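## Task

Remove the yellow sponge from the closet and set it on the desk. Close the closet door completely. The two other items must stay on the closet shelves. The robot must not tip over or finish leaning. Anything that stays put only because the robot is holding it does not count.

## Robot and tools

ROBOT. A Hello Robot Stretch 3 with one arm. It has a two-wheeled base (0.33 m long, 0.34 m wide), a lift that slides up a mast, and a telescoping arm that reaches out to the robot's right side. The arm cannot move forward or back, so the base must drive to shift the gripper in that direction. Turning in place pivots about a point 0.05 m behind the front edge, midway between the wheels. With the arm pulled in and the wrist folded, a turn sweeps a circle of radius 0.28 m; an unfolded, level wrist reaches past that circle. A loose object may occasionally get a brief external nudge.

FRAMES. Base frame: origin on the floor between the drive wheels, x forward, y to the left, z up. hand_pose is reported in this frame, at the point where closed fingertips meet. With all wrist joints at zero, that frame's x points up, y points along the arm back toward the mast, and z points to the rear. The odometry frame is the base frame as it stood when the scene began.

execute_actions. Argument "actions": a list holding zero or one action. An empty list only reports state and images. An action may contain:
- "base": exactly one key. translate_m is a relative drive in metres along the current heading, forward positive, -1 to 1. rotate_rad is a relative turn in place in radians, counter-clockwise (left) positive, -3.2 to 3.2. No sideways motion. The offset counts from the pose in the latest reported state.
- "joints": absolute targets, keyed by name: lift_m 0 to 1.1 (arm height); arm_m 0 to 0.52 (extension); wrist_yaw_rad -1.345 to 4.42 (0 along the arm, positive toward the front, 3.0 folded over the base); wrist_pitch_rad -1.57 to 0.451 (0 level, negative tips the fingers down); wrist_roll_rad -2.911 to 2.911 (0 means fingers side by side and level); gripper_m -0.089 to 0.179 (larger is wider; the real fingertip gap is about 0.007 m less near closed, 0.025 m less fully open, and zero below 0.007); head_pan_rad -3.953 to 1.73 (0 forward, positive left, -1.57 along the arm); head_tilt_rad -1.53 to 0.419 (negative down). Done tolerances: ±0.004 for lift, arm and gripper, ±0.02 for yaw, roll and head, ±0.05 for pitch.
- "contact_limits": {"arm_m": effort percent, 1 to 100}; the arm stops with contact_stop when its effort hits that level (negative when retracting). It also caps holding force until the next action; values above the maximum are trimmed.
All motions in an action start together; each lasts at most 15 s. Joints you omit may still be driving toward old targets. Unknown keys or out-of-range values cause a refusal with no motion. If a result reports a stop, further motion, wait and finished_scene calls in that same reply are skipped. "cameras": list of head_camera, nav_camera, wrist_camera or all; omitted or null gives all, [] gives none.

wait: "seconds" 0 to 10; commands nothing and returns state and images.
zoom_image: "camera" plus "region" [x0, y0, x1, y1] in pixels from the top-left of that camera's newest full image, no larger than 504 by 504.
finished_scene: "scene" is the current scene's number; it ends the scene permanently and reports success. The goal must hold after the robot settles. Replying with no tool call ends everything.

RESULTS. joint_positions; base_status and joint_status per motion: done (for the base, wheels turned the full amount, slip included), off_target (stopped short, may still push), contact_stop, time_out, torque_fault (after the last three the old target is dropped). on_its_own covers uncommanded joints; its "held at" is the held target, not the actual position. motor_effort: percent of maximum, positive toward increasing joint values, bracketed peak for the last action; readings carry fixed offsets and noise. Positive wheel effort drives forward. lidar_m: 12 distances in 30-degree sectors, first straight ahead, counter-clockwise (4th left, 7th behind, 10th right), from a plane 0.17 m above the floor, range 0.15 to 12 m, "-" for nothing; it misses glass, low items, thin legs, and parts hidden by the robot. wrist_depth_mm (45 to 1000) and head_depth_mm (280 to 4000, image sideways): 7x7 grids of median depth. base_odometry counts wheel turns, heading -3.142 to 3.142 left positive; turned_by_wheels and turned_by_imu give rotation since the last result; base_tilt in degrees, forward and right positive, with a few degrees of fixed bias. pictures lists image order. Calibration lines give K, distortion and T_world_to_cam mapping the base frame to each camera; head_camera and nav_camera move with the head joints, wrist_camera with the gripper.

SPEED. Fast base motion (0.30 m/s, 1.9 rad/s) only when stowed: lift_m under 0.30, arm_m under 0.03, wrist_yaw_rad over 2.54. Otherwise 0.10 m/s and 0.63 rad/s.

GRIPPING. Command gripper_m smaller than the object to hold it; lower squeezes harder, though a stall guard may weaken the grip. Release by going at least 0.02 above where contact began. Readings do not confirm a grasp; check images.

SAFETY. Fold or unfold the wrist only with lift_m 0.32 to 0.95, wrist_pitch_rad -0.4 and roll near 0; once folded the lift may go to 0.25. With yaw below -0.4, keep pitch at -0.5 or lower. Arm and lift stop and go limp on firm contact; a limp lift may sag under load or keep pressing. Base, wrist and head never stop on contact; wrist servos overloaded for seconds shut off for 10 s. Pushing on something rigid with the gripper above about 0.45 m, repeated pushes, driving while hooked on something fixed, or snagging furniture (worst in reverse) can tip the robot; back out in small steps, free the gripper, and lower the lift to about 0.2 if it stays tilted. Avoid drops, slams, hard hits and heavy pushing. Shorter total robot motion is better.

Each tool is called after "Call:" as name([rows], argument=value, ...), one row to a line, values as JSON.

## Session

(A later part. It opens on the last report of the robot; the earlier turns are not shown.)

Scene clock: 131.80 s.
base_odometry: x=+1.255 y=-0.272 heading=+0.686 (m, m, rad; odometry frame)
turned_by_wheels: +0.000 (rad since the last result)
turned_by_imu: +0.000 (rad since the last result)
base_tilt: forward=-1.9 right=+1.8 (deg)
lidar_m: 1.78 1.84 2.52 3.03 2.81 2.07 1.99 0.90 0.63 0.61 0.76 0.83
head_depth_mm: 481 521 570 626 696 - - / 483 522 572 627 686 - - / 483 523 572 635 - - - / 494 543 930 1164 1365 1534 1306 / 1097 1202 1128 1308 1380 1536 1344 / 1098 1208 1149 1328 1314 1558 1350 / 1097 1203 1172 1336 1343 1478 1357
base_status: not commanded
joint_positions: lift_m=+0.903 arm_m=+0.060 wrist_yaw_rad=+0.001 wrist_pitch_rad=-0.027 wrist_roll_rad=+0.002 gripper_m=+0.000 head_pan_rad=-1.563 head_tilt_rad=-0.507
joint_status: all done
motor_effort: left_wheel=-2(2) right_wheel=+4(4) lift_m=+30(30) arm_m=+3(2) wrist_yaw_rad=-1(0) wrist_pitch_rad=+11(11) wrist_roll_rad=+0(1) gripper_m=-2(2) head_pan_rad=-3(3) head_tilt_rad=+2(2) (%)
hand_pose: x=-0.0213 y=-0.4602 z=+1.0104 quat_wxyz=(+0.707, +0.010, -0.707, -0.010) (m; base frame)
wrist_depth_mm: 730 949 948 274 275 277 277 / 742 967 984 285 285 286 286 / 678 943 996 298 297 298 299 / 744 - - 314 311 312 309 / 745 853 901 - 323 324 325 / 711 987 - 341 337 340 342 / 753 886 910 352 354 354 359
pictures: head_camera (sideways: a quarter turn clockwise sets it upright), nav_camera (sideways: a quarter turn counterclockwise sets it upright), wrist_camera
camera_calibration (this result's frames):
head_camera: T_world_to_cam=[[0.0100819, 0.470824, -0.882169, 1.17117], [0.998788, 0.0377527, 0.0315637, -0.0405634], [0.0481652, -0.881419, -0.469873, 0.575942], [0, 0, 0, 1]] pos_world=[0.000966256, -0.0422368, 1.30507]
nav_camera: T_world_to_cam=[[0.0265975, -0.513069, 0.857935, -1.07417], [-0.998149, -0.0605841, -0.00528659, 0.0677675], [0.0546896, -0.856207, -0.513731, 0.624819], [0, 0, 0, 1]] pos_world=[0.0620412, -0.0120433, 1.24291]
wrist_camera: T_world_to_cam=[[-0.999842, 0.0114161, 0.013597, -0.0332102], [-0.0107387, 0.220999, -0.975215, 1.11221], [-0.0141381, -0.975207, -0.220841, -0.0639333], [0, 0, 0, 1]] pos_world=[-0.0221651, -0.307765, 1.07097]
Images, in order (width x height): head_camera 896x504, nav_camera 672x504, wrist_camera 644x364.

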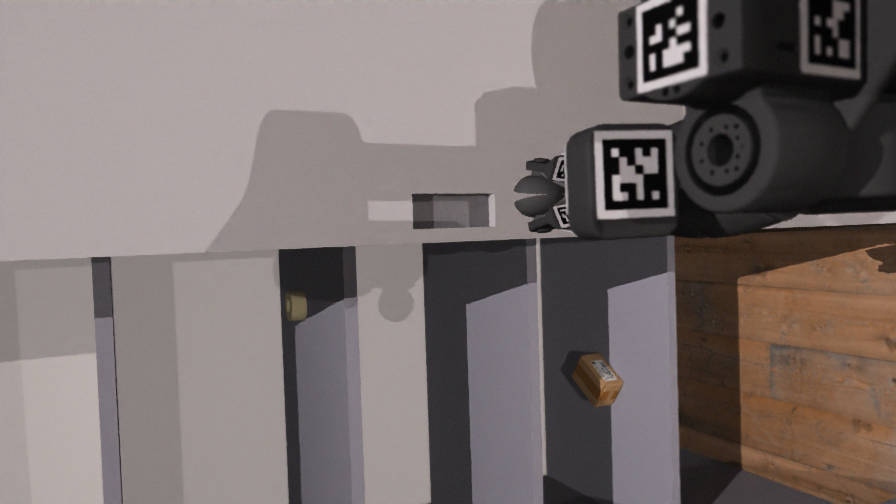

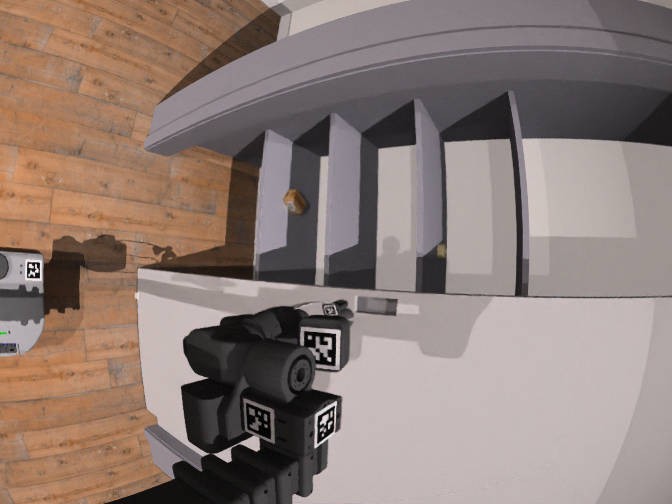

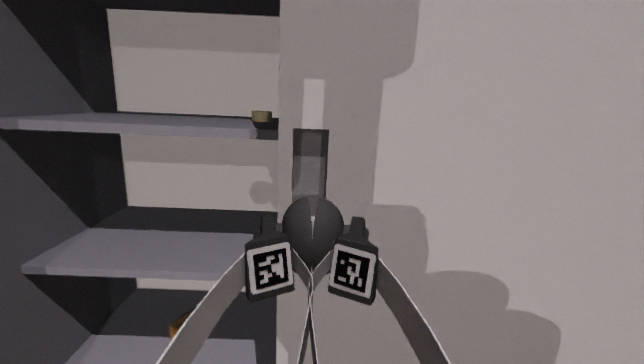

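Call:
execute_actions([
  {"base":{"translate_m":0.006},"joints":{"arm_m":0.15}},
], cameras=[])

Call:
execute_actions([
  {"joints":{"arm_m":0.23},"contact_limits":{"arm_m":10}},
], cameras=["wrist_camera"])

Scene clock: 133.93 s.
base_odometry: x=+1.260 y=-0.268 heading=+0.686 (m, m, rad; odometry frame)
turned_by_wheels: +0.000 (rad since the last result)
turned_by_imu: +0.000 (rad since the last result)
base_tilt: forward=-1.9 right=+1.8 (deg)
lidar_m: 1.77 1.83 2.50 3.03 2.82 2.08 1.99 0.91 0.63 0.61 0.76 0.83
head_depth_mm: 481 521 569 625 - - 895 / 482 523 572 625 - - 898 / 482 523 571 619 - - 895 / 769 1171 928 1229 1369 1490 1332 / 1102 1201 1120 1309 1376 1533 1344 / 1100 1211 1148 1325 1309 1551 1347 / 1107 1203 1177 1334 1347 1462 1358
base_status: done
joint_positions: lift_m=+0.903 arm_m=+0.150 wrist_yaw_rad=+0.000 wrist_pitch_rad=-0.027 wrist_roll_rad=+0.002 gripper_m=+0.000 head_pan_rad=-1.563 head_tilt_rad=-0.507
joint_status: all done
motor_effort: left_wheel=-2(5) right_wheel=+4(8) lift_m=+30(30) arm_m=+3(5) wrist_yaw_rad=+0(0) wrist_pitch_rad=+10(10) wrist_roll_rad=-1(1) gripper_m=-2(2) head_pan_rad=-3(3) head_tilt_rad=+3(3) (%)
hand_pose: x=-0.0213 y=-0.5502 z=+1.0106 quat_wxyz=(+0.707, +0.010, -0.707, -0.010) (m; base frame)
wrist_depth_mm: 733 848 849 191 192 192 194 / 736 884 900 198 198 200 201 / 675 733 815 207 207 208 209 / 732 970 957 225 216 217 217 / 727 853 928 - 226 227 226 / 643 651 629 237 236 236 238 / 768 933 875 245 246 250 249
pictures: none
No camera images: the call's "cameras" was empty. Leave "cameras" out to get every camera's image.

Scene clock: 135.90 s.
base_odometry: x=+1.260 y=-0.268 heading=+0.686 (m, m, rad; odometry frame)
turned_by_wheels: +0.000 (rad since the last result)
turned_by_imu: -0.003 (rad since the last result)
base_tilt: forward=-2.0 right=+1.8 (deg)
lidar_m: 1.77 1.84 2.48 3.43 2.82 2.07 1.99 0.91 0.63 0.61 0.76 0.83
head_depth_mm: 484 524 572 616 - 796 897 / 485 524 573 611 - 803 899 / 485 526 573 613 - 805 900 / 496 1172 933 1223 1369 1494 1302 / 1099 1207 1136 1317 1364 1542 1335 / 1099 1206 1154 1324 1313 1556 1352 / 1103 1214 1180 1345 1350 1476 1362
base_status: not commanded
joint_positions: lift_m=+0.903 arm_m=+0.199 wrist_yaw_rad=+0.003 wrist_pitch_rad=-0.028 wrist_roll_rad=+0.002 gripper_m=+0.000 head_pan_rad=-1.563 head_tilt_rad=-0.506
joint_status: arm_m contact_stop (moved +0.049 of +0.080)
on_its_own: arm_m is slack since a contact_stop, until your next command for it (your +0.230 is given up)
motor_effort: left_wheel=+0(4) right_wheel=+0(7) lift_m=+29(30) arm_m=+0(11) wrist_yaw_rad=-2(2) wrist_pitch_rad=+11(13) wrist_roll_rad=-1(1) gripper_m=-3(2) head_pan_rad=-3(3) head_tilt_rad=+2(2) (%)
contact_limits: arm_m 10 (drawing in: default 24, maximum 40; extending or still: default 34, maximum 55)
hand_pose: x=-0.0207 y=-0.5993 z=+1.0102 quat_wxyz=(+0.707, +0.011, -0.707, -0.009) (m; base frame)
wrist_depth_mm: 720 817 796 148 148 149 149 / 722 847 831 153 154 154 155 / 601 692 549 159 161 161 161 / 738 899 929 178 167 168 167 / 728 862 864 - 175 175 176 / 609 624 623 192 181 183 183 / 747 880 845 190 191 191 193
pictures: wrist_camera
camera_calibration (this result's frames):
wrist_camera: T_world_to_cam=[[-0.999865, 0.00922409, 0.0136109, -0.0323919], [-0.0112233, 0.222069, -0.974966, 1.14311], [-0.0120157, -0.974987, -0.221935, -0.198293], [0, 0, 0, 1]] pos_world=[-0.0219407, -0.446883, 1.07093]
Images, in order (width x height): wrist_camera 644x364.

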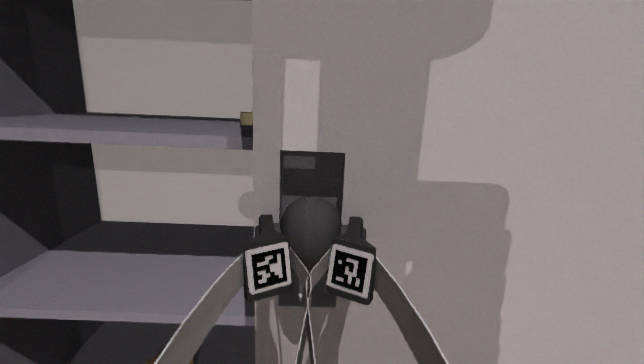

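Call:
execute_actions([
  {"base":{"translate_m":0.46},"joints":{"arm_m":0.199}},
], cameras=["wrist_camera","head_camera"])

Scene clock: 141.90 s.
base_odometry: x=+1.616 y=+0.023 heading=+0.686 (m, m, rad; odometry frame)
turned_by_wheels: +0.000 (rad since the last result)
turned_by_imu: -0.374 (rad since the last result)
base_tilt: forward=-1.9 right=+1.8 (deg)
lidar_m: 1.39 1.37 1.50 2.30 3.17 2.97 2.41 1.37 0.70 0.61 0.53 0.58
head_depth_mm: 530 577 637 689 - 931 1065 / 511 553 607 655 - 879 980 / 491 534 582 629 - 830 932 / 1117 1225 1226 1299 1328 1519 1332 / 1090 1190 1128 1307 1331 1491 1345 / 1048 1140 1049 1290 1212 1203 1346 / 1019 1104 1074 1258 1091 1175 828
base_status: done
joint_positions: lift_m=+0.903 arm_m=+0.198 wrist_yaw_rad=-0.072 wrist_pitch_rad=-0.034 wrist_roll_rad=+0.002 gripper_m=+0.000 head_pan_rad=-1.563 head_tilt_rad=-0.506
joint_status: all done
on_its_own: wrist_yaw_rad is held at -0.053, not at your +0.000, by its stall guard, which is not easing now; wrist_yaw_rad is at rest, and its effort (+14) is outside its rest range (-12 to +12)
motor_effort: left_wheel=-3(16) right_wheel=+10(33) lift_m=+29(29) arm_m=+9(9) wrist_yaw_rad=+14(47) wrist_pitch_rad=+13(13) wrist_roll_rad=-1(1) gripper_m=-4(6) head_pan_rad=-3(3) head_tilt_rad=+3(2) (%)
hand_pose: x=-0.0399 y=-0.5978 z=+1.0087 quat_wxyz=(+0.706, -0.013, -0.707, -0.038) (m; base frame)
wrist_depth_mm: 660 702 777 154 178 208 254 / 669 733 819 161 187 220 272 / 427 482 632 168 196 235 294 / 709 775 871 189 207 251 318 / 719 777 863 - 221 269 348 / 610 618 621 202 242 288 384 / 471 507 849 204 240 315 429
pictures: head_camera (sideways: a quarter turn clockwise sets it upright), wrist_camera
camera_calibration (this result's frames):
head_camera: T_world_to_cam=[[0.0101329, 0.469968, -0.882625, 1.17176], [0.998792, 0.0376886, 0.0315345, -0.0405253], [0.0480851, -0.881879, -0.469018, 0.57483], [0, 0, 0, 1]] pos_world=[0.00096223, -0.0422332, 1.30511]
wrist_camera: T_world_to_cam=[[-0.996354, 0.0841844, 0.0138103, -0.00679921], [0.00578465, 0.228182, -0.973601, 1.14402], [-0.0851133, -0.969972, -0.227837, -0.191423], [0, 0, 0, 1]] pos_world=[-0.0296848, -0.446147, 1.0703]
Images, in order (width x height): head_camera 896x504, wrist_camera 644x364.

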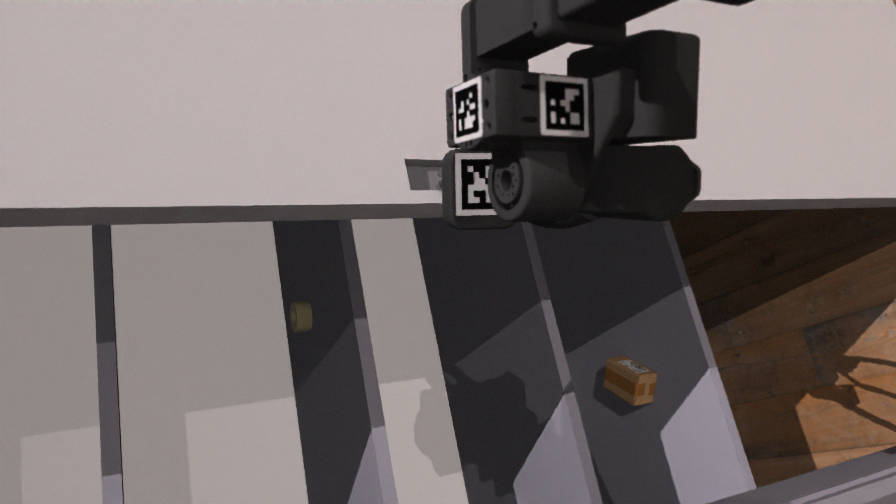

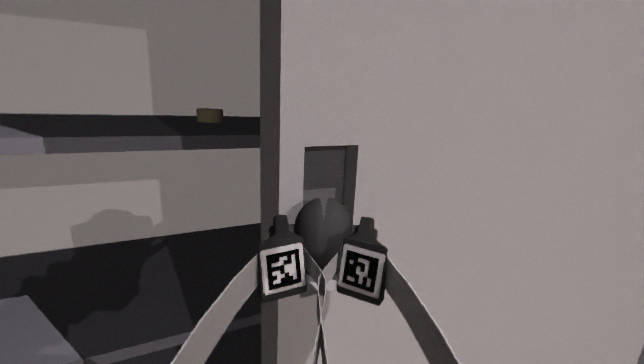

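Call:
execute_actions([
  {"base":{"rotate_rad":0.15},"joints":{"arm_m":0.178,"wrist_yaw_rad":0}},
], cameras=["wrist_camera","head_camera"])

Scene clock: 143.87 s.
base_odometry: x=+1.616 y=+0.023 heading=+0.835 (m, m, rad; odometry frame)
turned_by_wheels: +0.150 (rad since the last result)
turned_by_imu: +0.074 (rad since the last result)
base_tilt: forward=-2.0 right=+1.8 (deg)
lidar_m: 1.39 1.38 1.56 2.59 3.47 2.82 2.38 1.21 0.67 0.59 0.54 0.61
head_depth_mm: 506 552 606 661 - 896 997 / 491 534 583 632 - 848 941 / 476 516 563 614 - 811 890 / 483 1154 925 1170 1320 1232 1307 / 1076 1170 1136 1316 1275 1245 1341 / 1042 1141 1052 1295 1236 1211 1348 / 1022 1100 1070 1270 1045 814 708
base_status: done
joint_positions: lift_m=+0.903 arm_m=+0.178 wrist_yaw_rad=-0.007 wrist_pitch_rad=-0.037 wrist_roll_rad=+0.002 gripper_m=+0.000 head_pan_rad=-1.563 head_tilt_rad=-0.506
joint_status: all done
motor_effort: left_wheel=-4(25) right_wheel=+8(47) lift_m=+29(28) arm_m=+2(9) wrist_yaw_rad=+5(55) wrist_pitch_rad=+14(15) wrist_roll_rad=-1(1) gripper_m=-3(8) head_pan_rad=-3(3) head_tilt_rad=+2(4) (%)
hand_pose: x=-0.0231 y=-0.5780 z=+1.0081 quat_wxyz=(+0.707, +0.011, -0.707, -0.016) (m; base frame)
wrist_depth_mm: 675 725 773 153 168 186 207 / 702 741 781 160 176 194 219 / 558 616 504 167 185 205 233 / 726 790 851 183 193 217 249 / 693 820 847 - 205 231 266 / 587 610 624 196 219 246 287 / 482 523 826 203 225 262 310
pictures: head_camera (sideways: a quarter turn clockwise sets it upright), wrist_camera
camera_calibration (this result's frames):
head_camera: T_world_to_cam=[[0.0101349, 0.469922, -0.88265, 1.17179], [0.998792, 0.0376867, 0.0315329, -0.0405233], [0.0480821, -0.881903, -0.468972, 0.57477], [0, 0, 0, 1]] pos_world=[0.000962078, -0.042233, 1.30511]
wrist_camera: T_world_to_cam=[[-0.999733, 0.0185327, 0.0138342, -0.0298074], [-0.00919692, 0.230261, -0.973086, 1.13918], [-0.0212194, -0.972953, -0.230029, -0.168936], [0, 0, 0, 1]] pos_world=[-0.0229072, -0.426123, 1.07007]
Images, in order (width x height): head_camera 896x504, wrist_camera 644x364.

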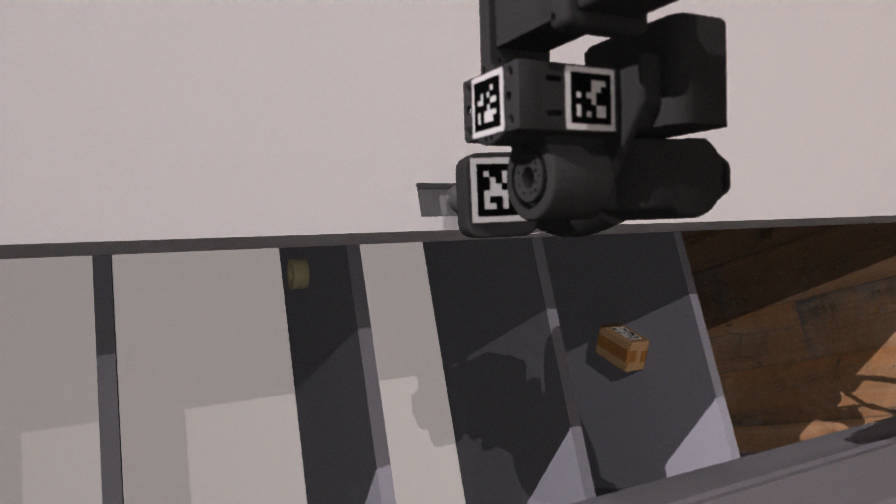

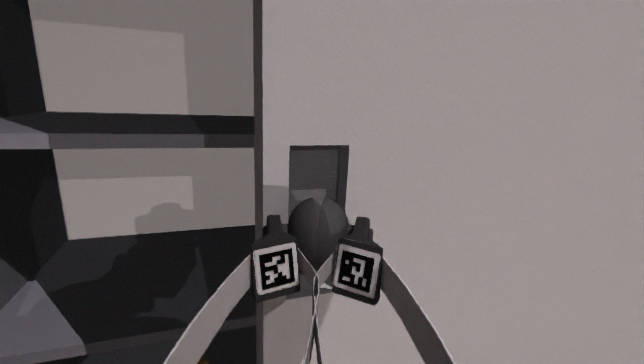

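Call:
execute_actions([
  {"base":{"rotate_rad":0.2},"joints":{"arm_m":0.162}},
], cameras=["wrist_camera"])

Call:
execute_actions([
  {"base":{"rotate_rad":0.2},"joints":{"arm_m":0.15,"wrist_yaw_rad":0}},
], cameras=["wrist_camera","head_camera"])

Scene clock: 145.93 s.
base_odometry: x=+1.616 y=+0.023 heading=+1.035 (m, m, rad; odometry frame)
turned_by_wheels: +0.200 (rad since the last result)
turned_by_imu: +0.101 (rad since the last result)
base_tilt: forward=-2.0 right=+1.8 (deg)
lidar_m: 1.40 1.40 1.67 3.14 3.50 2.65 2.36 1.11 0.63 0.58 0.54 1.53
head_depth_mm: 482 523 572 629 - - 924 / 471 512 560 610 - - 894 / 463 503 547 597 - - 865 / 1056 1164 1024 1301 1321 1493 1341 / 1060 1157 1141 1305 1256 1242 1344 / 1036 1135 1056 1302 1297 1209 886 / 1025 1112 1075 1196 620 643 720
base_status: done
joint_positions: lift_m=+0.903 arm_m=+0.161 wrist_yaw_rad=+0.017 wrist_pitch_rad=-0.035 wrist_roll_rad=+0.002 gripper_m=+0.000 head_pan_rad=-1.563 head_tilt_rad=-0.506
joint_status: all done
motor_effort: left_wheel=+1(21) right_wheel=-2(36) lift_m=+29(28) arm_m=+10(11) wrist_yaw_rad=-12(43) wrist_pitch_rad=+14(14) wrist_roll_rad=+0(1) gripper_m=-1(7) head_pan_rad=-3(3) head_tilt_rad=+1(2) (%)
hand_pose: x=-0.0172 y=-0.5614 z=+1.0085 quat_wxyz=(+0.707, +0.019, -0.707, -0.007) (m; base frame)
wrist_depth_mm: 508 751 777 158 164 173 184 / 503 786 803 164 170 181 193 / 453 637 738 171 179 189 203 / 502 828 899 191 188 199 213 / 504 781 859 - 196 210 226 / 500 616 610 198 208 222 239 / 483 636 880 205 218 235 255
pictures: wrist_camera
camera_calibration (this result's frames):
wrist_camera: T_world_to_cam=[[-0.999894, -0.00472699, 0.0137741, -0.0371788], [-0.0144899, 0.228525, -0.97343, 1.13505], [0.00145367, -0.973526, -0.22857, -0.153924], [0, 0, 0, 1]] pos_world=[-0.0205044, -0.409413, 1.07023]
Images, in order (width x height): wrist_camera 644x364.

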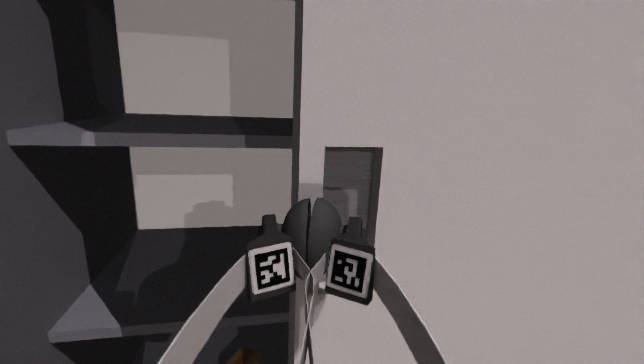

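Scene clock: 148.00 s.
base_odometry: x=+1.616 y=+0.023 heading=+1.235 (m, m, rad; odometry frame)
turned_by_wheels: +0.200 (rad since the last result)
turned_by_imu: +0.203 (rad since the last result)
base_tilt: forward=-2.0 right=+1.9 (deg)
lidar_m: 1.40 1.45 1.97 3.48 3.16 2.45 2.36 0.80 0.58 0.54 0.55 1.46
head_depth_mm: 447 478 522 574 - - 820 / 1057 1141 980 1150 - - 857 / 1057 1152 1087 1334 - - 1323 / 1056 1159 1115 1300 1330 1482 1338 / 1058 1162 1130 1250 1026 752 809 / 505 489 507 553 605 691 801 / 417 454 504 559 624 703 804
base_status: done
joint_positions: lift_m=+0.903 arm_m=+0.150 wrist_yaw_rad=+0.000 wrist_pitch_rad=-0.027 wrist_roll_rad=+0.002 gripper_m=+0.000 head_pan_rad=-1.563 head_tilt_rad=-0.506
joint_status: all done
motor_effort: left_wheel=-2(13) right_wheel=+4(23) lift_m=+28(29) arm_m=-2(9) wrist_yaw_rad=+1(20) wrist_pitch_rad=+11(14) wrist_roll_rad=+0(0) gripper_m=-2(6) head_pan_rad=-3(3) head_tilt_rad=+2(2) (%)
hand_pose: x=-0.0215 y=-0.5507 z=+1.0105 quat_wxyz=(+0.707, +0.010, -0.707, -0.010) (m; base frame)
wrist_depth_mm: 177 414 807 816 822 171 150 / 179 418 826 865 836 169 156 / 181 255 620 652 727 168 162 / 183 258 903 913 929 180 170 / 184 260 813 - 948 190 178 / 185 264 632 611 671 195 185 / 186 265 850 865 573 193 193
pictures: head_camera (sideways: a quarter turn clockwise sets it upright), wrist_camera
camera_calibration (this result's frames):
head_camera: T_world_to_cam=[[0.0101676, 0.469622, -0.882809, 1.172], [0.998794, 0.0376326, 0.0315227, -0.04051], [0.0480261, -0.882065, -0.468673, 0.574382], [0, 0, 0, 1]] pos_world=[0.000959331, -0.0422316, 1.30513]
wrist_camera: T_world_to_cam=[[-0.999829, 0.0124726, 0.0136826, -0.0319536], [-0.0105872, 0.221105, -0.975192, 1.13228], [-0.0151885, -0.97517, -0.220935, -0.15204], [0, 0, 0, 1]] pos_world=[-0.0222697, -0.398219, 1.07103]
Images, in order (width x height): head_camera 896x504, wrist_camera 644x364.

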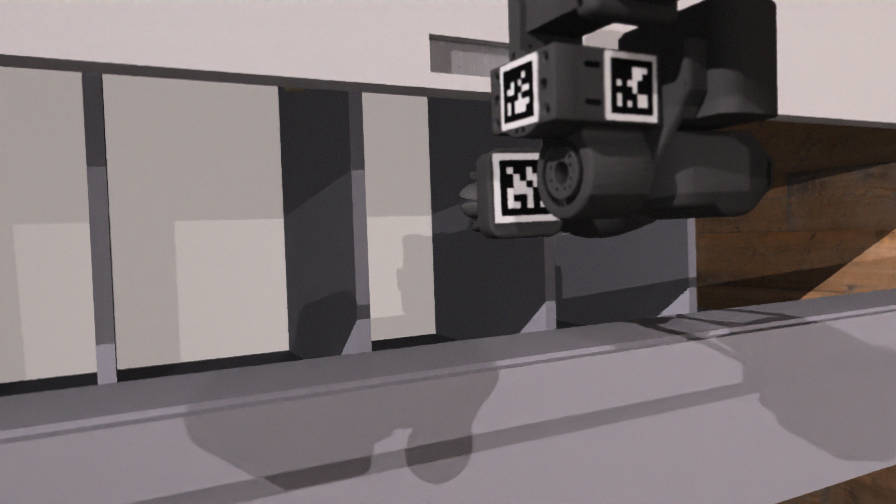

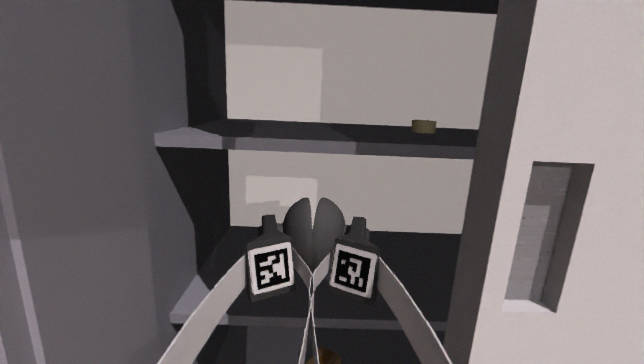

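Call:
execute_actions([
  {"joints":{"arm_m":0.08}},
], cameras=[])

Call:
execute_actions([
  {"base":{"translate_m":-0.131}},
], cameras=["wrist_camera","head_camera"])

Scene clock: 150.03 s.
base_odometry: x=+1.616 y=+0.023 heading=+1.235 (m, m, rad; odometry frame)
turned_by_wheels: +0.000 (rad since the last result)
turned_by_imu: +0.001 (rad since the last result)
base_tilt: forward=-2.0 right=+1.8 (deg)
lidar_m: 1.40 1.45 1.97 3.47 3.14 2.45 2.37 0.80 0.58 0.54 0.55 1.45
head_depth_mm: 447 478 520 574 626 - - / 1050 1146 980 1147 1006 - - / 1055 1162 1089 1293 - - - / 1056 1168 1112 1297 1320 1488 1337 / 1059 1156 1134 1240 1025 750 810 / 504 490 507 552 607 694 799 / 419 453 504 560 622 703 804
base_status: not commanded
joint_positions: lift_m=+0.903 arm_m=+0.080 wrist_yaw_rad=+0.000 wrist_pitch_rad=-0.027 wrist_roll_rad=+0.002 gripper_m=+0.000 head_pan_rad=-1.563 head_tilt_rad=-0.506
joint_status: all done
motor_effort: left_wheel=-2(2) right_wheel=+3(3) lift_m=+29(29) arm_m=-3(3) wrist_yaw_rad=+1(0) wrist_pitch_rad=+10(11) wrist_roll_rad=-1(0) gripper_m=-2(2) head_pan_rad=-3(3) head_tilt_rad=+2(2) (%)
hand_pose: x=-0.0215 y=-0.4807 z=+1.0106 quat_wxyz=(+0.707, +0.010, -0.707, -0.010) (m; base frame)
wrist_depth_mm: 186 247 822 877 906 214 215 / 191 250 863 931 935 221 223 / 198 254 672 934 730 232 230 / 205 257 939 990 999 246 242 / 215 261 802 - 801 256 253 / 224 262 675 682 273 263 264 / 234 265 899 912 873 275 276
pictures: none
No camera images: the call's "cameras" was empty. Leave "cameras" out to get every camera's image.

Scene clock: 152.43 s.
base_odometry: x=+1.573 y=-0.100 heading=+1.235 (m, m, rad; odometry frame)
turned_by_wheels: +0.000 (rad since the last result)
turned_by_imu: +0.000 (rad since the last result)
base_tilt: forward=-2.0 right=+1.8 (deg)
lidar_m: 1.53 1.59 2.16 3.47 3.15 2.32 2.23 0.80 0.58 0.56 0.59 1.59
head_depth_mm: 442 479 522 575 628 - - / 443 480 523 575 630 - - / 443 480 524 577 - - - / 453 1133 931 1170 1270 1487 1313 / 1060 1163 1131 1305 1328 1499 1342 / 1060 1166 1151 1252 1141 1202 920 / 959 990 917 688 675 710 788
base_status: done
joint_positions: lift_m=+0.903 arm_m=+0.080 wrist_yaw_rad=+0.000 wrist_pitch_rad=-0.027 wrist_roll_rad=+0.002 gripper_m=+0.000 head_pan_rad=-1.563 head_tilt_rad=-0.506
joint_status: not commanded
motor_effort: left_wheel=-2(6) right_wheel=+3(4) lift_m=+28(29) arm_m=-3(3) wrist_yaw_rad=+1(1) wrist_pitch_rad=+10(11) wrist_roll_rad=-1(1) gripper_m=-2(2) head_pan_rad=-3(3) head_tilt_rad=+3(2) (%)
hand_pose: x=-0.0215 y=-0.4807 z=+1.0106 quat_wxyz=(+0.707, +0.010, -0.707, -0.010) (m; base frame)
wrist_depth_mm: 452 658 875 215 214 215 215 / 453 654 917 222 222 223 224 / 459 620 833 231 231 233 232 / 466 668 997 242 239 240 244 / 345 679 882 - 250 253 254 / 349 620 708 264 264 263 265 / 348 695 917 274 276 275 278
pictures: head_camera (sideways: a quarter turn clockwise sets it upright), wrist_camera
camera_calibration (this result's frames):
head_camera: T_world_to_cam=[[0.0101676, 0.469622, -0.882809, 1.172], [0.998794, 0.0376327, 0.0315226, -0.04051], [0.0480262, -0.882065, -0.468673, 0.574381], [0, 0, 0, 1]] pos_world=[0.000959336, -0.0422316, 1.30513]
wrist_camera: T_world_to_cam=[[-0.999829, 0.0124689, 0.0136764, -0.0328207], [-0.0105898, 0.220605, -0.975306, 1.11681], [-0.0151781, -0.975283, -0.220436, -0.0843477], [0, 0, 0, 1]] pos_world=[-0.0222685, -0.328228, 1.07109]
Images, in order (width x height): head_camera 896x504, wrist_camera 644x364.

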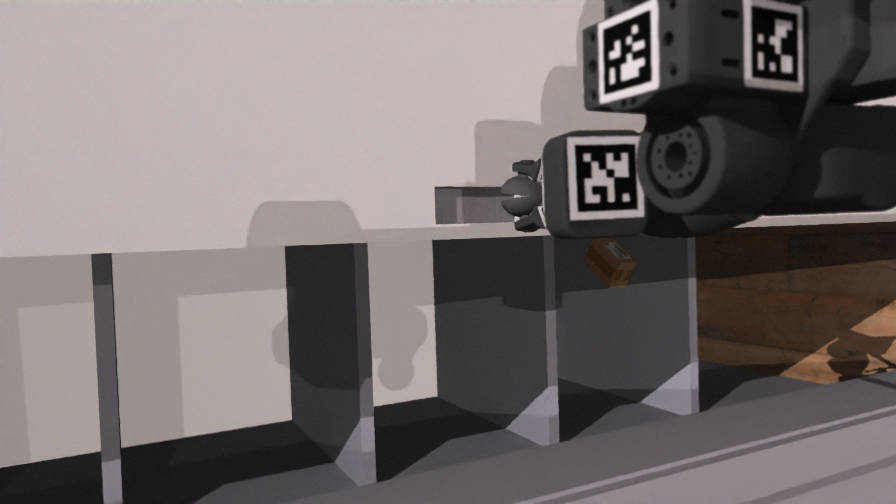

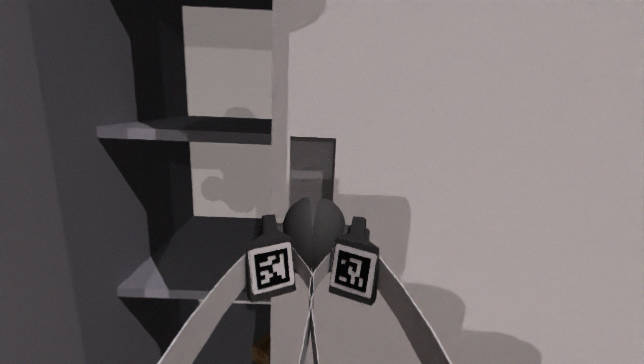

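Call:
execute_actions([
  {"joints":{"arm_m":0.18},"contact_limits":{"arm_m":10}},
], cameras=["wrist_camera"])

Scene clock: 154.70 s.
base_odometry: x=+1.573 y=-0.100 heading=+1.235 (m, m, rad; odometry frame)
turned_by_wheels: +0.000 (rad since the last result)
turned_by_imu: -0.001 (rad since the last result)
base_tilt: forward=-2.0 right=+1.8 (deg)
lidar_m: 1.53 1.59 2.15 3.13 3.16 2.33 2.23 0.81 0.59 0.56 0.59 1.59
head_depth_mm: 444 481 527 578 - - 823 / 444 482 525 575 - - 822 / 446 483 526 571 - - 829 / 456 1128 929 1179 1276 1234 1305 / 1061 1161 1141 1311 1333 1500 1340 / 1051 1160 1161 1254 1135 1208 919 / 1016 1000 922 690 679 709 787
base_status: not commanded
joint_positions: lift_m=+0.903 arm_m=+0.154 wrist_yaw_rad=+0.006 wrist_pitch_rad=-0.027 wrist_roll_rad=+0.002 gripper_m=+0.000 head_pan_rad=-1.563 head_tilt_rad=-0.505
joint_status: arm_m contact_stop (moved +0.074 of +0.100)
on_its_own: arm_m is slack since a contact_stop, until your next command for it (your +0.180 is given up)
motor_effort: left_wheel=+0(2) right_wheel=-1(5) lift_m=+28(29) arm_m=+0(9) wrist_yaw_rad=-4(4) wrist_pitch_rad=+11(13) wrist_roll_rad=-1(1) gripper_m=-2(2) head_pan_rad=-3(2) head_tilt_rad=+1(2) (%)
contact_limits: arm_m 10 (drawing in: default 24, maximum 40; extending or still: default 34, maximum 55)
hand_pose: x=-0.0200 y=-0.5542 z=+1.0105 quat_wxyz=(+0.707, +0.012, -0.707, -0.008) (m; base frame)
wrist_depth_mm: 436 642 821 148 148 148 149 / 442 655 832 154 154 154 155 / 443 574 556 159 160 161 161 / 449 675 903 178 166 167 167 / 452 675 875 - 174 175 175 / 462 591 625 194 182 184 183 / 470 635 834 191 190 192 191
pictures: wrist_camera
camera_calibration (this result's frames):
wrist_camera: T_world_to_cam=[[-0.999885, 0.00658716, 0.0136838, -0.0336699], [-0.0118891, 0.2211, -0.975179, 1.13304], [-0.00944914, -0.975229, -0.220996, -0.155338], [0, 0, 0, 1]] pos_world=[-0.0216631, -0.401783, 1.07105]
Images, in order (width x height): wrist_camera 644x364.

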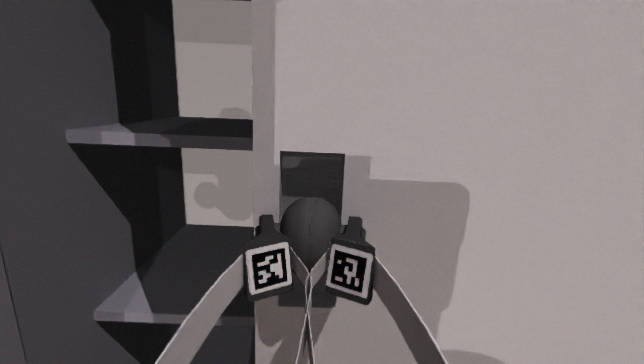

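Call:
execute_actions([
  {"base":{"rotate_rad":0.2},"joints":{"arm_m":0.158}},
], cameras=["wrist_camera"])

Call:
execute_actions([
  {"base":{"translate_m":0.1}},
], cameras=["wrist_camera","head_camera"])

Scene clock: 156.40 s.
base_odometry: x=+1.573 y=-0.100 heading=+1.435 (m, m, rad; odometry frame)
turned_by_wheels: +0.200 (rad since the last result)
turned_by_imu: +0.042 (rad since the last result)
base_tilt: forward=-2.1 right=+1.6 (deg)
lidar_m: 1.56 1.63 2.28 3.12 3.01 2.27 2.21 0.78 0.58 0.56 0.60 1.61
head_depth_mm: 443 480 523 571 - - 816 / 446 482 526 571 - - 822 / 448 485 529 574 - - 827 / 461 500 877 1186 1283 1240 1308 / 1067 1175 1155 1331 1345 1509 1353 / 1081 1164 1142 1203 1183 1177 923 / 958 945 915 692 685 723 810
base_status: done
joint_positions: lift_m=+0.903 arm_m=+0.157 wrist_yaw_rad=+0.009 wrist_pitch_rad=-0.035 wrist_roll_rad=+0.002 gripper_m=+0.000 head_pan_rad=-1.563 head_tilt_rad=-0.505
joint_status: all done
motor_effort: left_wheel=-2(13) right_wheel=+1(10) lift_m=+28(28) arm_m=+14(17) wrist_yaw_rad=-6(10) wrist_pitch_rad=+14(14) wrist_roll_rad=-1(0) gripper_m=-3(4) head_pan_rad=-3(3) head_tilt_rad=+2(2) (%)
hand_pose: x=-0.0192 y=-0.5570 z=+1.0086 quat_wxyz=(+0.707, +0.016, -0.707, -0.010) (m; base frame)
wrist_depth_mm: 433 603 825 148 146 145 143 / 425 615 848 154 152 151 149 / 439 557 547 160 159 157 155 / 435 635 930 178 165 163 161 / 451 644 871 - 171 170 168 / 458 590 623 187 179 178 176 / 462 625 834 191 188 186 185
pictures: wrist_camera
camera_calibration (this result's frames):
wrist_camera: T_world_to_cam=[[-0.9999, 0.00332889, 0.0137707, -0.0347241], [-0.0126474, 0.22827, -0.973516, 1.13412], [-0.00638415, -0.973592, -0.228205, -0.150209], [0, 0, 0, 1]] pos_world=[-0.021336, -0.405012, 1.07028]
Images, in order (width x height): wrist_camera 644x364.

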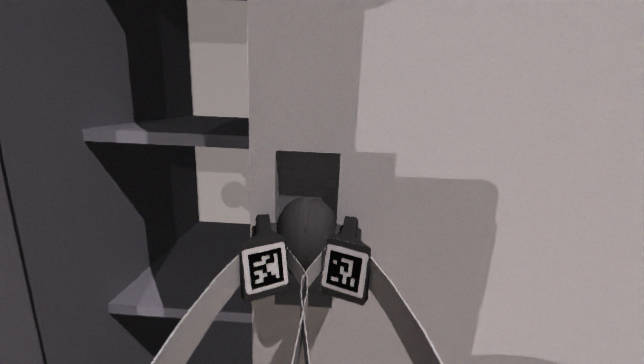

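Scene clock: 158.50 s.
base_odometry: x=+1.586 y=-0.001 heading=+1.435 (m, m, rad; odometry frame)
turned_by_wheels: +0.000 (rad since the last result)
turned_by_imu: -0.131 (rad since the last result)
base_tilt: forward=-2.0 right=+1.7 (deg)
lidar_m: 1.48 1.50 1.93 3.47 3.55 2.45 2.28 0.95 0.60 0.56 0.57 1.59
head_depth_mm: 458 497 543 595 - - 858 / 455 492 537 586 - - 848 / 451 488 533 577 - - 835 / 464 1132 939 1178 1281 1241 1306 / 1051 1156 1137 1311 1283 1244 1345 / 1047 1152 1063 1308 1273 1214 926 / 1040 1112 988 1049 674 678 745
base_status: done
joint_positions: lift_m=+0.903 arm_m=+0.157 wrist_yaw_rad=+0.002 wrist_pitch_rad=-0.032 wrist_roll_rad=+0.002 gripper_m=+0.000 head_pan_rad=-1.563 head_tilt_rad=-0.505
joint_status: not commanded
motor_effort: left_wheel=+1(5) right_wheel=+2(1) lift_m=+28(28) arm_m=+14(14) wrist_yaw_rad=-1(5) wrist_pitch_rad=+13(14) wrist_roll_rad=+0(0) gripper_m=-3(4) head_pan_rad=-3(3) head_tilt_rad=+3(3) (%)
hand_pose: x=-0.0210 y=-0.5571 z=+1.0092 quat_wxyz=(+0.707, +0.012, -0.707, -0.011) (m; base frame)
wrist_depth_mm: 480 750 801 149 153 157 162 / 478 763 843 155 159 164 169 / 458 644 733 161 166 171 177 / 482 751 890 176 173 179 184 / 481 747 865 - 182 187 193 / 480 618 629 190 192 197 205 / 483 615 781 194 199 208 216
pictures: head_camera (sideways: a quarter turn clockwise sets it upright), wrist_camera
camera_calibration (this result's frames):
head_camera: T_world_to_cam=[[0.0101799, 0.469343, -0.882957, 1.17219], [0.998795, 0.0376208, 0.0315131, -0.0404975], [0.048008, -0.882214, -0.468394, 0.574018], [0, 0, 0, 1]] pos_world=[0.000958402, -0.0422305, 1.30514]
wrist_camera: T_world_to_cam=[[-0.999852, 0.010348, 0.0137464, -0.0325796], [-0.0110525, 0.226026, -0.974058, 1.13405], [-0.0131866, -0.974066, -0.225878, -0.152938], [0, 0, 0, 1]] pos_world=[-0.0220575, -0.404959, 1.07053]
Images, in order (width x height): head_camera 896x504, wrist_camera 644x364.

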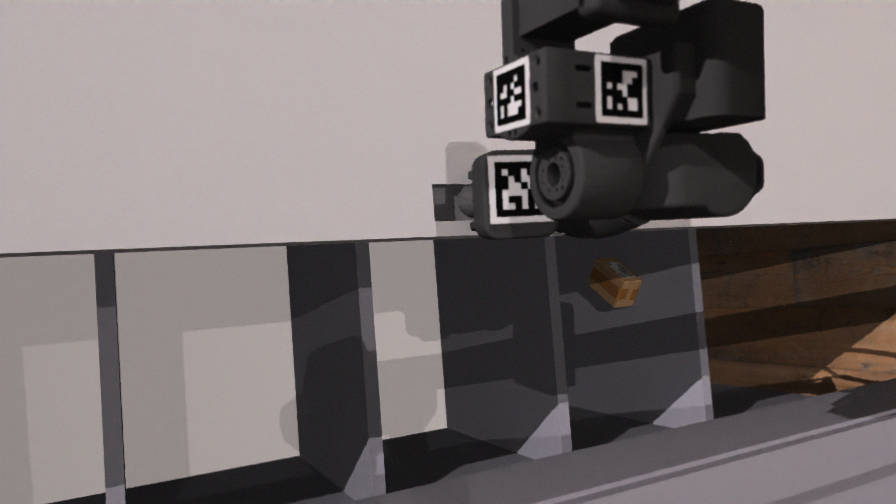

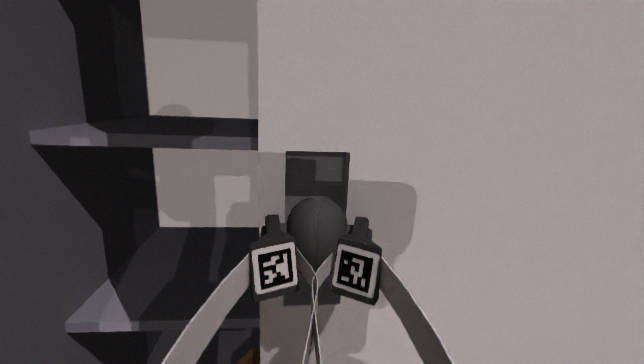

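Call:
execute_actions([
  {"joints":{"arm_m":0.150}},
], cameras=[])

Call:
execute_actions([
  {"base":{"rotate_rad":0.12},"joints":{"arm_m":0.148}},
], cameras=["wrist_camera","head_camera"])

Scene clock: 162.63 s.
base_odometry: x=+1.586 y=-0.001 heading=+1.435 (m, m, rad; odometry frame)
turned_by_wheels: +0.000 (rad since the last result)
turned_by_imu: +0.000 (rad since the last result)
base_tilt: forward=-2.0 right=+1.8 (deg)
lidar_m: 1.48 1.50 1.92 3.47 3.55 2.44 2.29 0.95 0.60 0.56 0.57 1.59
head_depth_mm: 454 491 537 593 - - 851 / 450 488 533 585 - - 845 / 447 483 529 571 - - 831 / 459 1129 925 1176 1285 1233 1307 / 1056 1150 1131 1321 1277 1248 1338 / 1044 1144 1048 1313 1278 1204 932 / 1039 1112 979 1052 673 673 741
base_status: not commanded
joint_positions: lift_m=+0.903 arm_m=+0.150 wrist_yaw_rad=+0.000 wrist_pitch_rad=-0.027 wrist_roll_rad=+0.002 gripper_m=+0.000 head_pan_rad=-1.563 head_tilt_rad=-0.505
joint_status: all done
motor_effort: left_wheel=+2(3) right_wheel=-1(3) lift_m=+28(28) arm_m=-2(13) wrist_yaw_rad=+1(1) wrist_pitch_rad=+11(13) wrist_roll_rad=-1(1) gripper_m=-2(3) head_pan_rad=-3(3) head_tilt_rad=+1(2) (%)
hand_pose: x=-0.0215 y=-0.5507 z=+1.0105 quat_wxyz=(+0.707, +0.010, -0.707, -0.010) (m; base frame)
wrist_depth_mm: 476 761 800 151 155 160 165 / 481 759 821 157 161 166 171 / 457 655 582 162 168 174 178 / 481 772 897 178 175 181 187 / 483 753 876 - 183 190 198 / 486 619 639 192 193 199 207 / 486 614 805 194 201 209 218
pictures: none
No camera images: the call's "cameras" was empty. Leave "cameras" out to get every camera's image.

Scene clock: 164.47 s.
base_odometry: x=+1.586 y=-0.001 heading=+1.555 (m, m, rad; odometry frame)
turned_by_wheels: +0.120 (rad since the last result)
turned_by_imu: +0.120 (rad since the last result)
base_tilt: forward=-2.0 right=+1.8 (deg)
lidar_m: 1.48 1.54 2.14 3.14 3.17 2.36 2.29 0.78 0.58 0.56 0.57 1.52
head_depth_mm: 438 475 517 568 - - 817 / 439 477 519 571 - - 814 / 441 478 520 566 - - 818 / 730 1128 931 1231 1330 1230 1343 / 1063 1158 1134 1316 1329 1318 1281 / 1047 1086 988 1051 690 712 799 / 519 512 518 556 620 710 815
base_status: done
joint_positions: lift_m=+0.903 arm_m=+0.148 wrist_yaw_rad=+0.001 wrist_pitch_rad=-0.027 wrist_roll_rad=+0.002 gripper_m=+0.000 head_pan_rad=-1.563 head_tilt_rad=-0.505
joint_status: all done
motor_effort: left_wheel=-1(15) right_wheel=+2(33) lift_m=+28(28) arm_m=+0(4) wrist_yaw_rad=-1(43) wrist_pitch_rad=+10(11) wrist_roll_rad=-1(1) gripper_m=-2(6) head_pan_rad=-3(3) head_tilt_rad=+3(1) (%)
hand_pose: x=-0.0212 y=-0.5485 z=+1.0107 quat_wxyz=(+0.707, +0.010, -0.707, -0.009) (m; base frame)
wrist_depth_mm: 360 506 808 149 149 148 147 / 249 520 856 155 154 153 153 / 250 489 725 161 161 160 159 / 254 527 895 177 166 166 165 / 256 540 841 - 174 174 173 / 258 537 631 186 181 181 180 / 258 545 877 192 190 189 189
pictures: head_camera (sideways: a quarter turn clockwise sets it upright), wrist_camera
camera_calibration (this result's frames):
head_camera: T_world_to_cam=[[0.0101794, 0.469343, -0.882957, 1.17219], [0.998795, 0.0376218, 0.0315131, -0.0404976], [0.0480089, -0.882214, -0.468395, 0.574019], [0, 0, 0, 1]] pos_world=[0.000958448, -0.0422305, 1.30514]
wrist_camera: T_world_to_cam=[[-0.999844, 0.0111325, 0.0136802, -0.0323714], [-0.0108891, 0.220538, -0.975317, 1.13177], [-0.0138747, -0.975315, -0.220383, -0.150493], [0, 0, 0, 1]] pos_world=[-0.0221305, -0.396016, 1.07111]
Images, in order (width x height): head_camera 896x504, wrist_camera 644x364.

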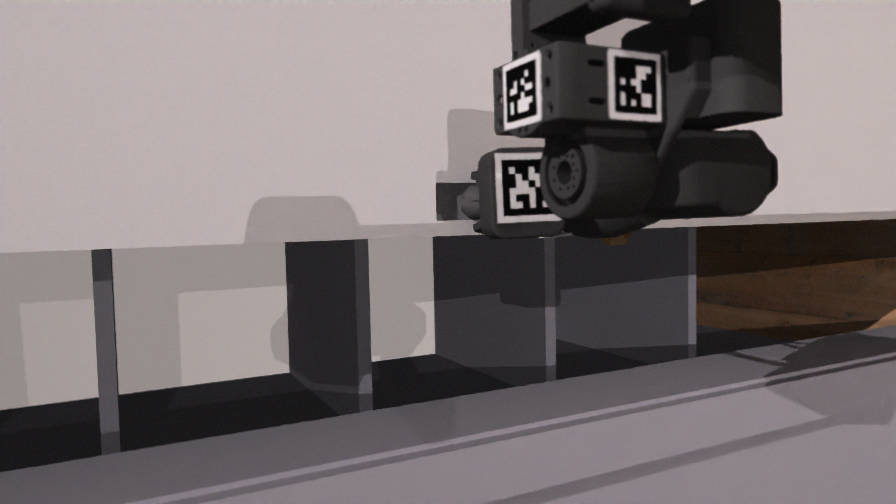

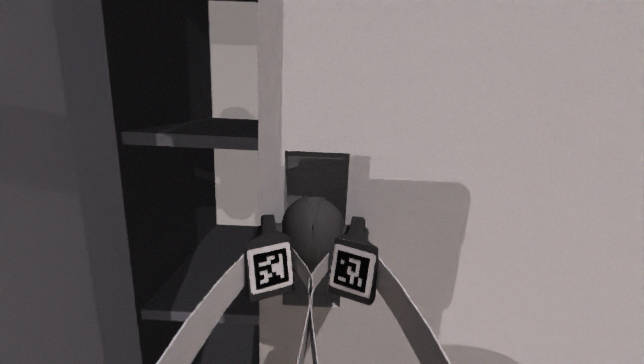

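Without arm pressure there is no slip. About 0.18 left.

Call:
execute_actions([
  {"base":{"translate_m":0.16}},
], cameras=["wrist_camera","head_camera"])

Scene clock: 167.27 s.
base_odometry: x=+1.589 y=+0.159 heading=+1.555 (m, m, rad; odometry frame)
turned_by_wheels: +0.000 (rad since the last result)
turned_by_imu: +0.001 (rad since the last result)
base_tilt: forward=-2.1 right=+1.8 (deg)
lidar_m: 1.32 1.38 1.91 3.48 3.18 2.52 2.44 0.78 0.58 0.53 0.57 1.36
head_depth_mm: 439 475 518 569 - - 815 / 440 478 521 571 - - 815 / 443 479 522 565 - - 824 / 444 475 516 565 614 707 792 / 420 458 504 556 627 703 806 / 434 470 514 566 630 709 843 / 436 472 517 568 1526 1650 1352
base_status: done
joint_positions: lift_m=+0.903 arm_m=+0.148 wrist_yaw_rad=+0.002 wrist_pitch_rad=-0.027 wrist_roll_rad=+0.002 gripper_m=+0.000 head_pan_rad=-1.563 head_tilt_rad=-0.505
joint_status: not commanded
motor_effort: left_wheel=-1(9) right_wheel=+2(27) lift_m=+28(28) arm_m=+0(0) wrist_yaw_rad=-1(28) wrist_pitch_rad=+10(10) wrist_roll_rad=-1(1) gripper_m=-2(4) head_pan_rad=-3(2) head_tilt_rad=+2(2) (%)
hand_pose: x=-0.0209 y=-0.5485 z=+1.0107 quat_wxyz=(+0.707, +0.010, -0.707, -0.009) (m; base frame)
wrist_depth_mm: 127 124 150 150 150 149 149 / 141 129 154 156 155 155 154 / 148 134 158 163 162 161 160 / 155 139 162 180 168 168 167 / 161 146 161 - 175 175 174 / 168 152 154 190 183 182 182 / 177 160 191 192 192 190 189
pictures: head_camera (sideways: a quarter turn clockwise sets it upright), wrist_camera
camera_calibration (this result's frames):
head_camera: T_world_to_cam=[[0.0101793, 0.469343, -0.882957, 1.17219], [0.998795, 0.0376221, 0.0315131, -0.0404975], [0.0480091, -0.882214, -0.468395, 0.574019], [0, 0, 0, 1]] pos_world=[0.000958458, -0.0422305, 1.30514]
wrist_camera: T_world_to_cam=[[-0.999857, 0.00993829, 0.0136783, -0.0327196], [-0.0111517, 0.220437, -0.975337, 1.13175], [-0.0127084, -0.975351, -0.220295, -0.15057], [0, 0, 0, 1]] pos_world=[-0.0220074, -0.396014, 1.07112]
Images, in order (width x height): head_camera 896x504, wrist_camera 644x364.

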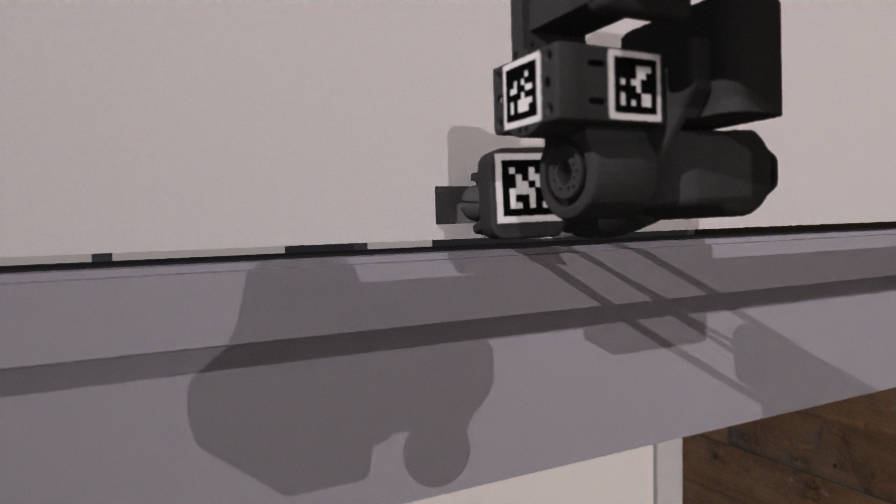

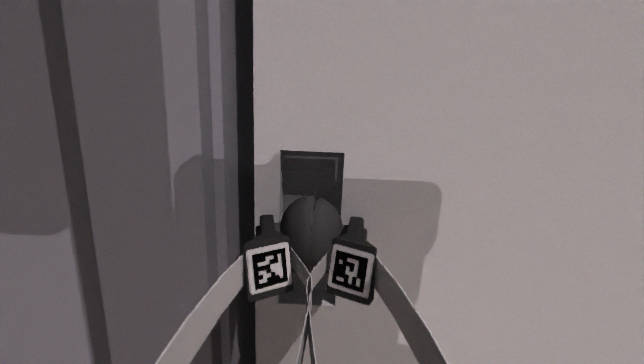

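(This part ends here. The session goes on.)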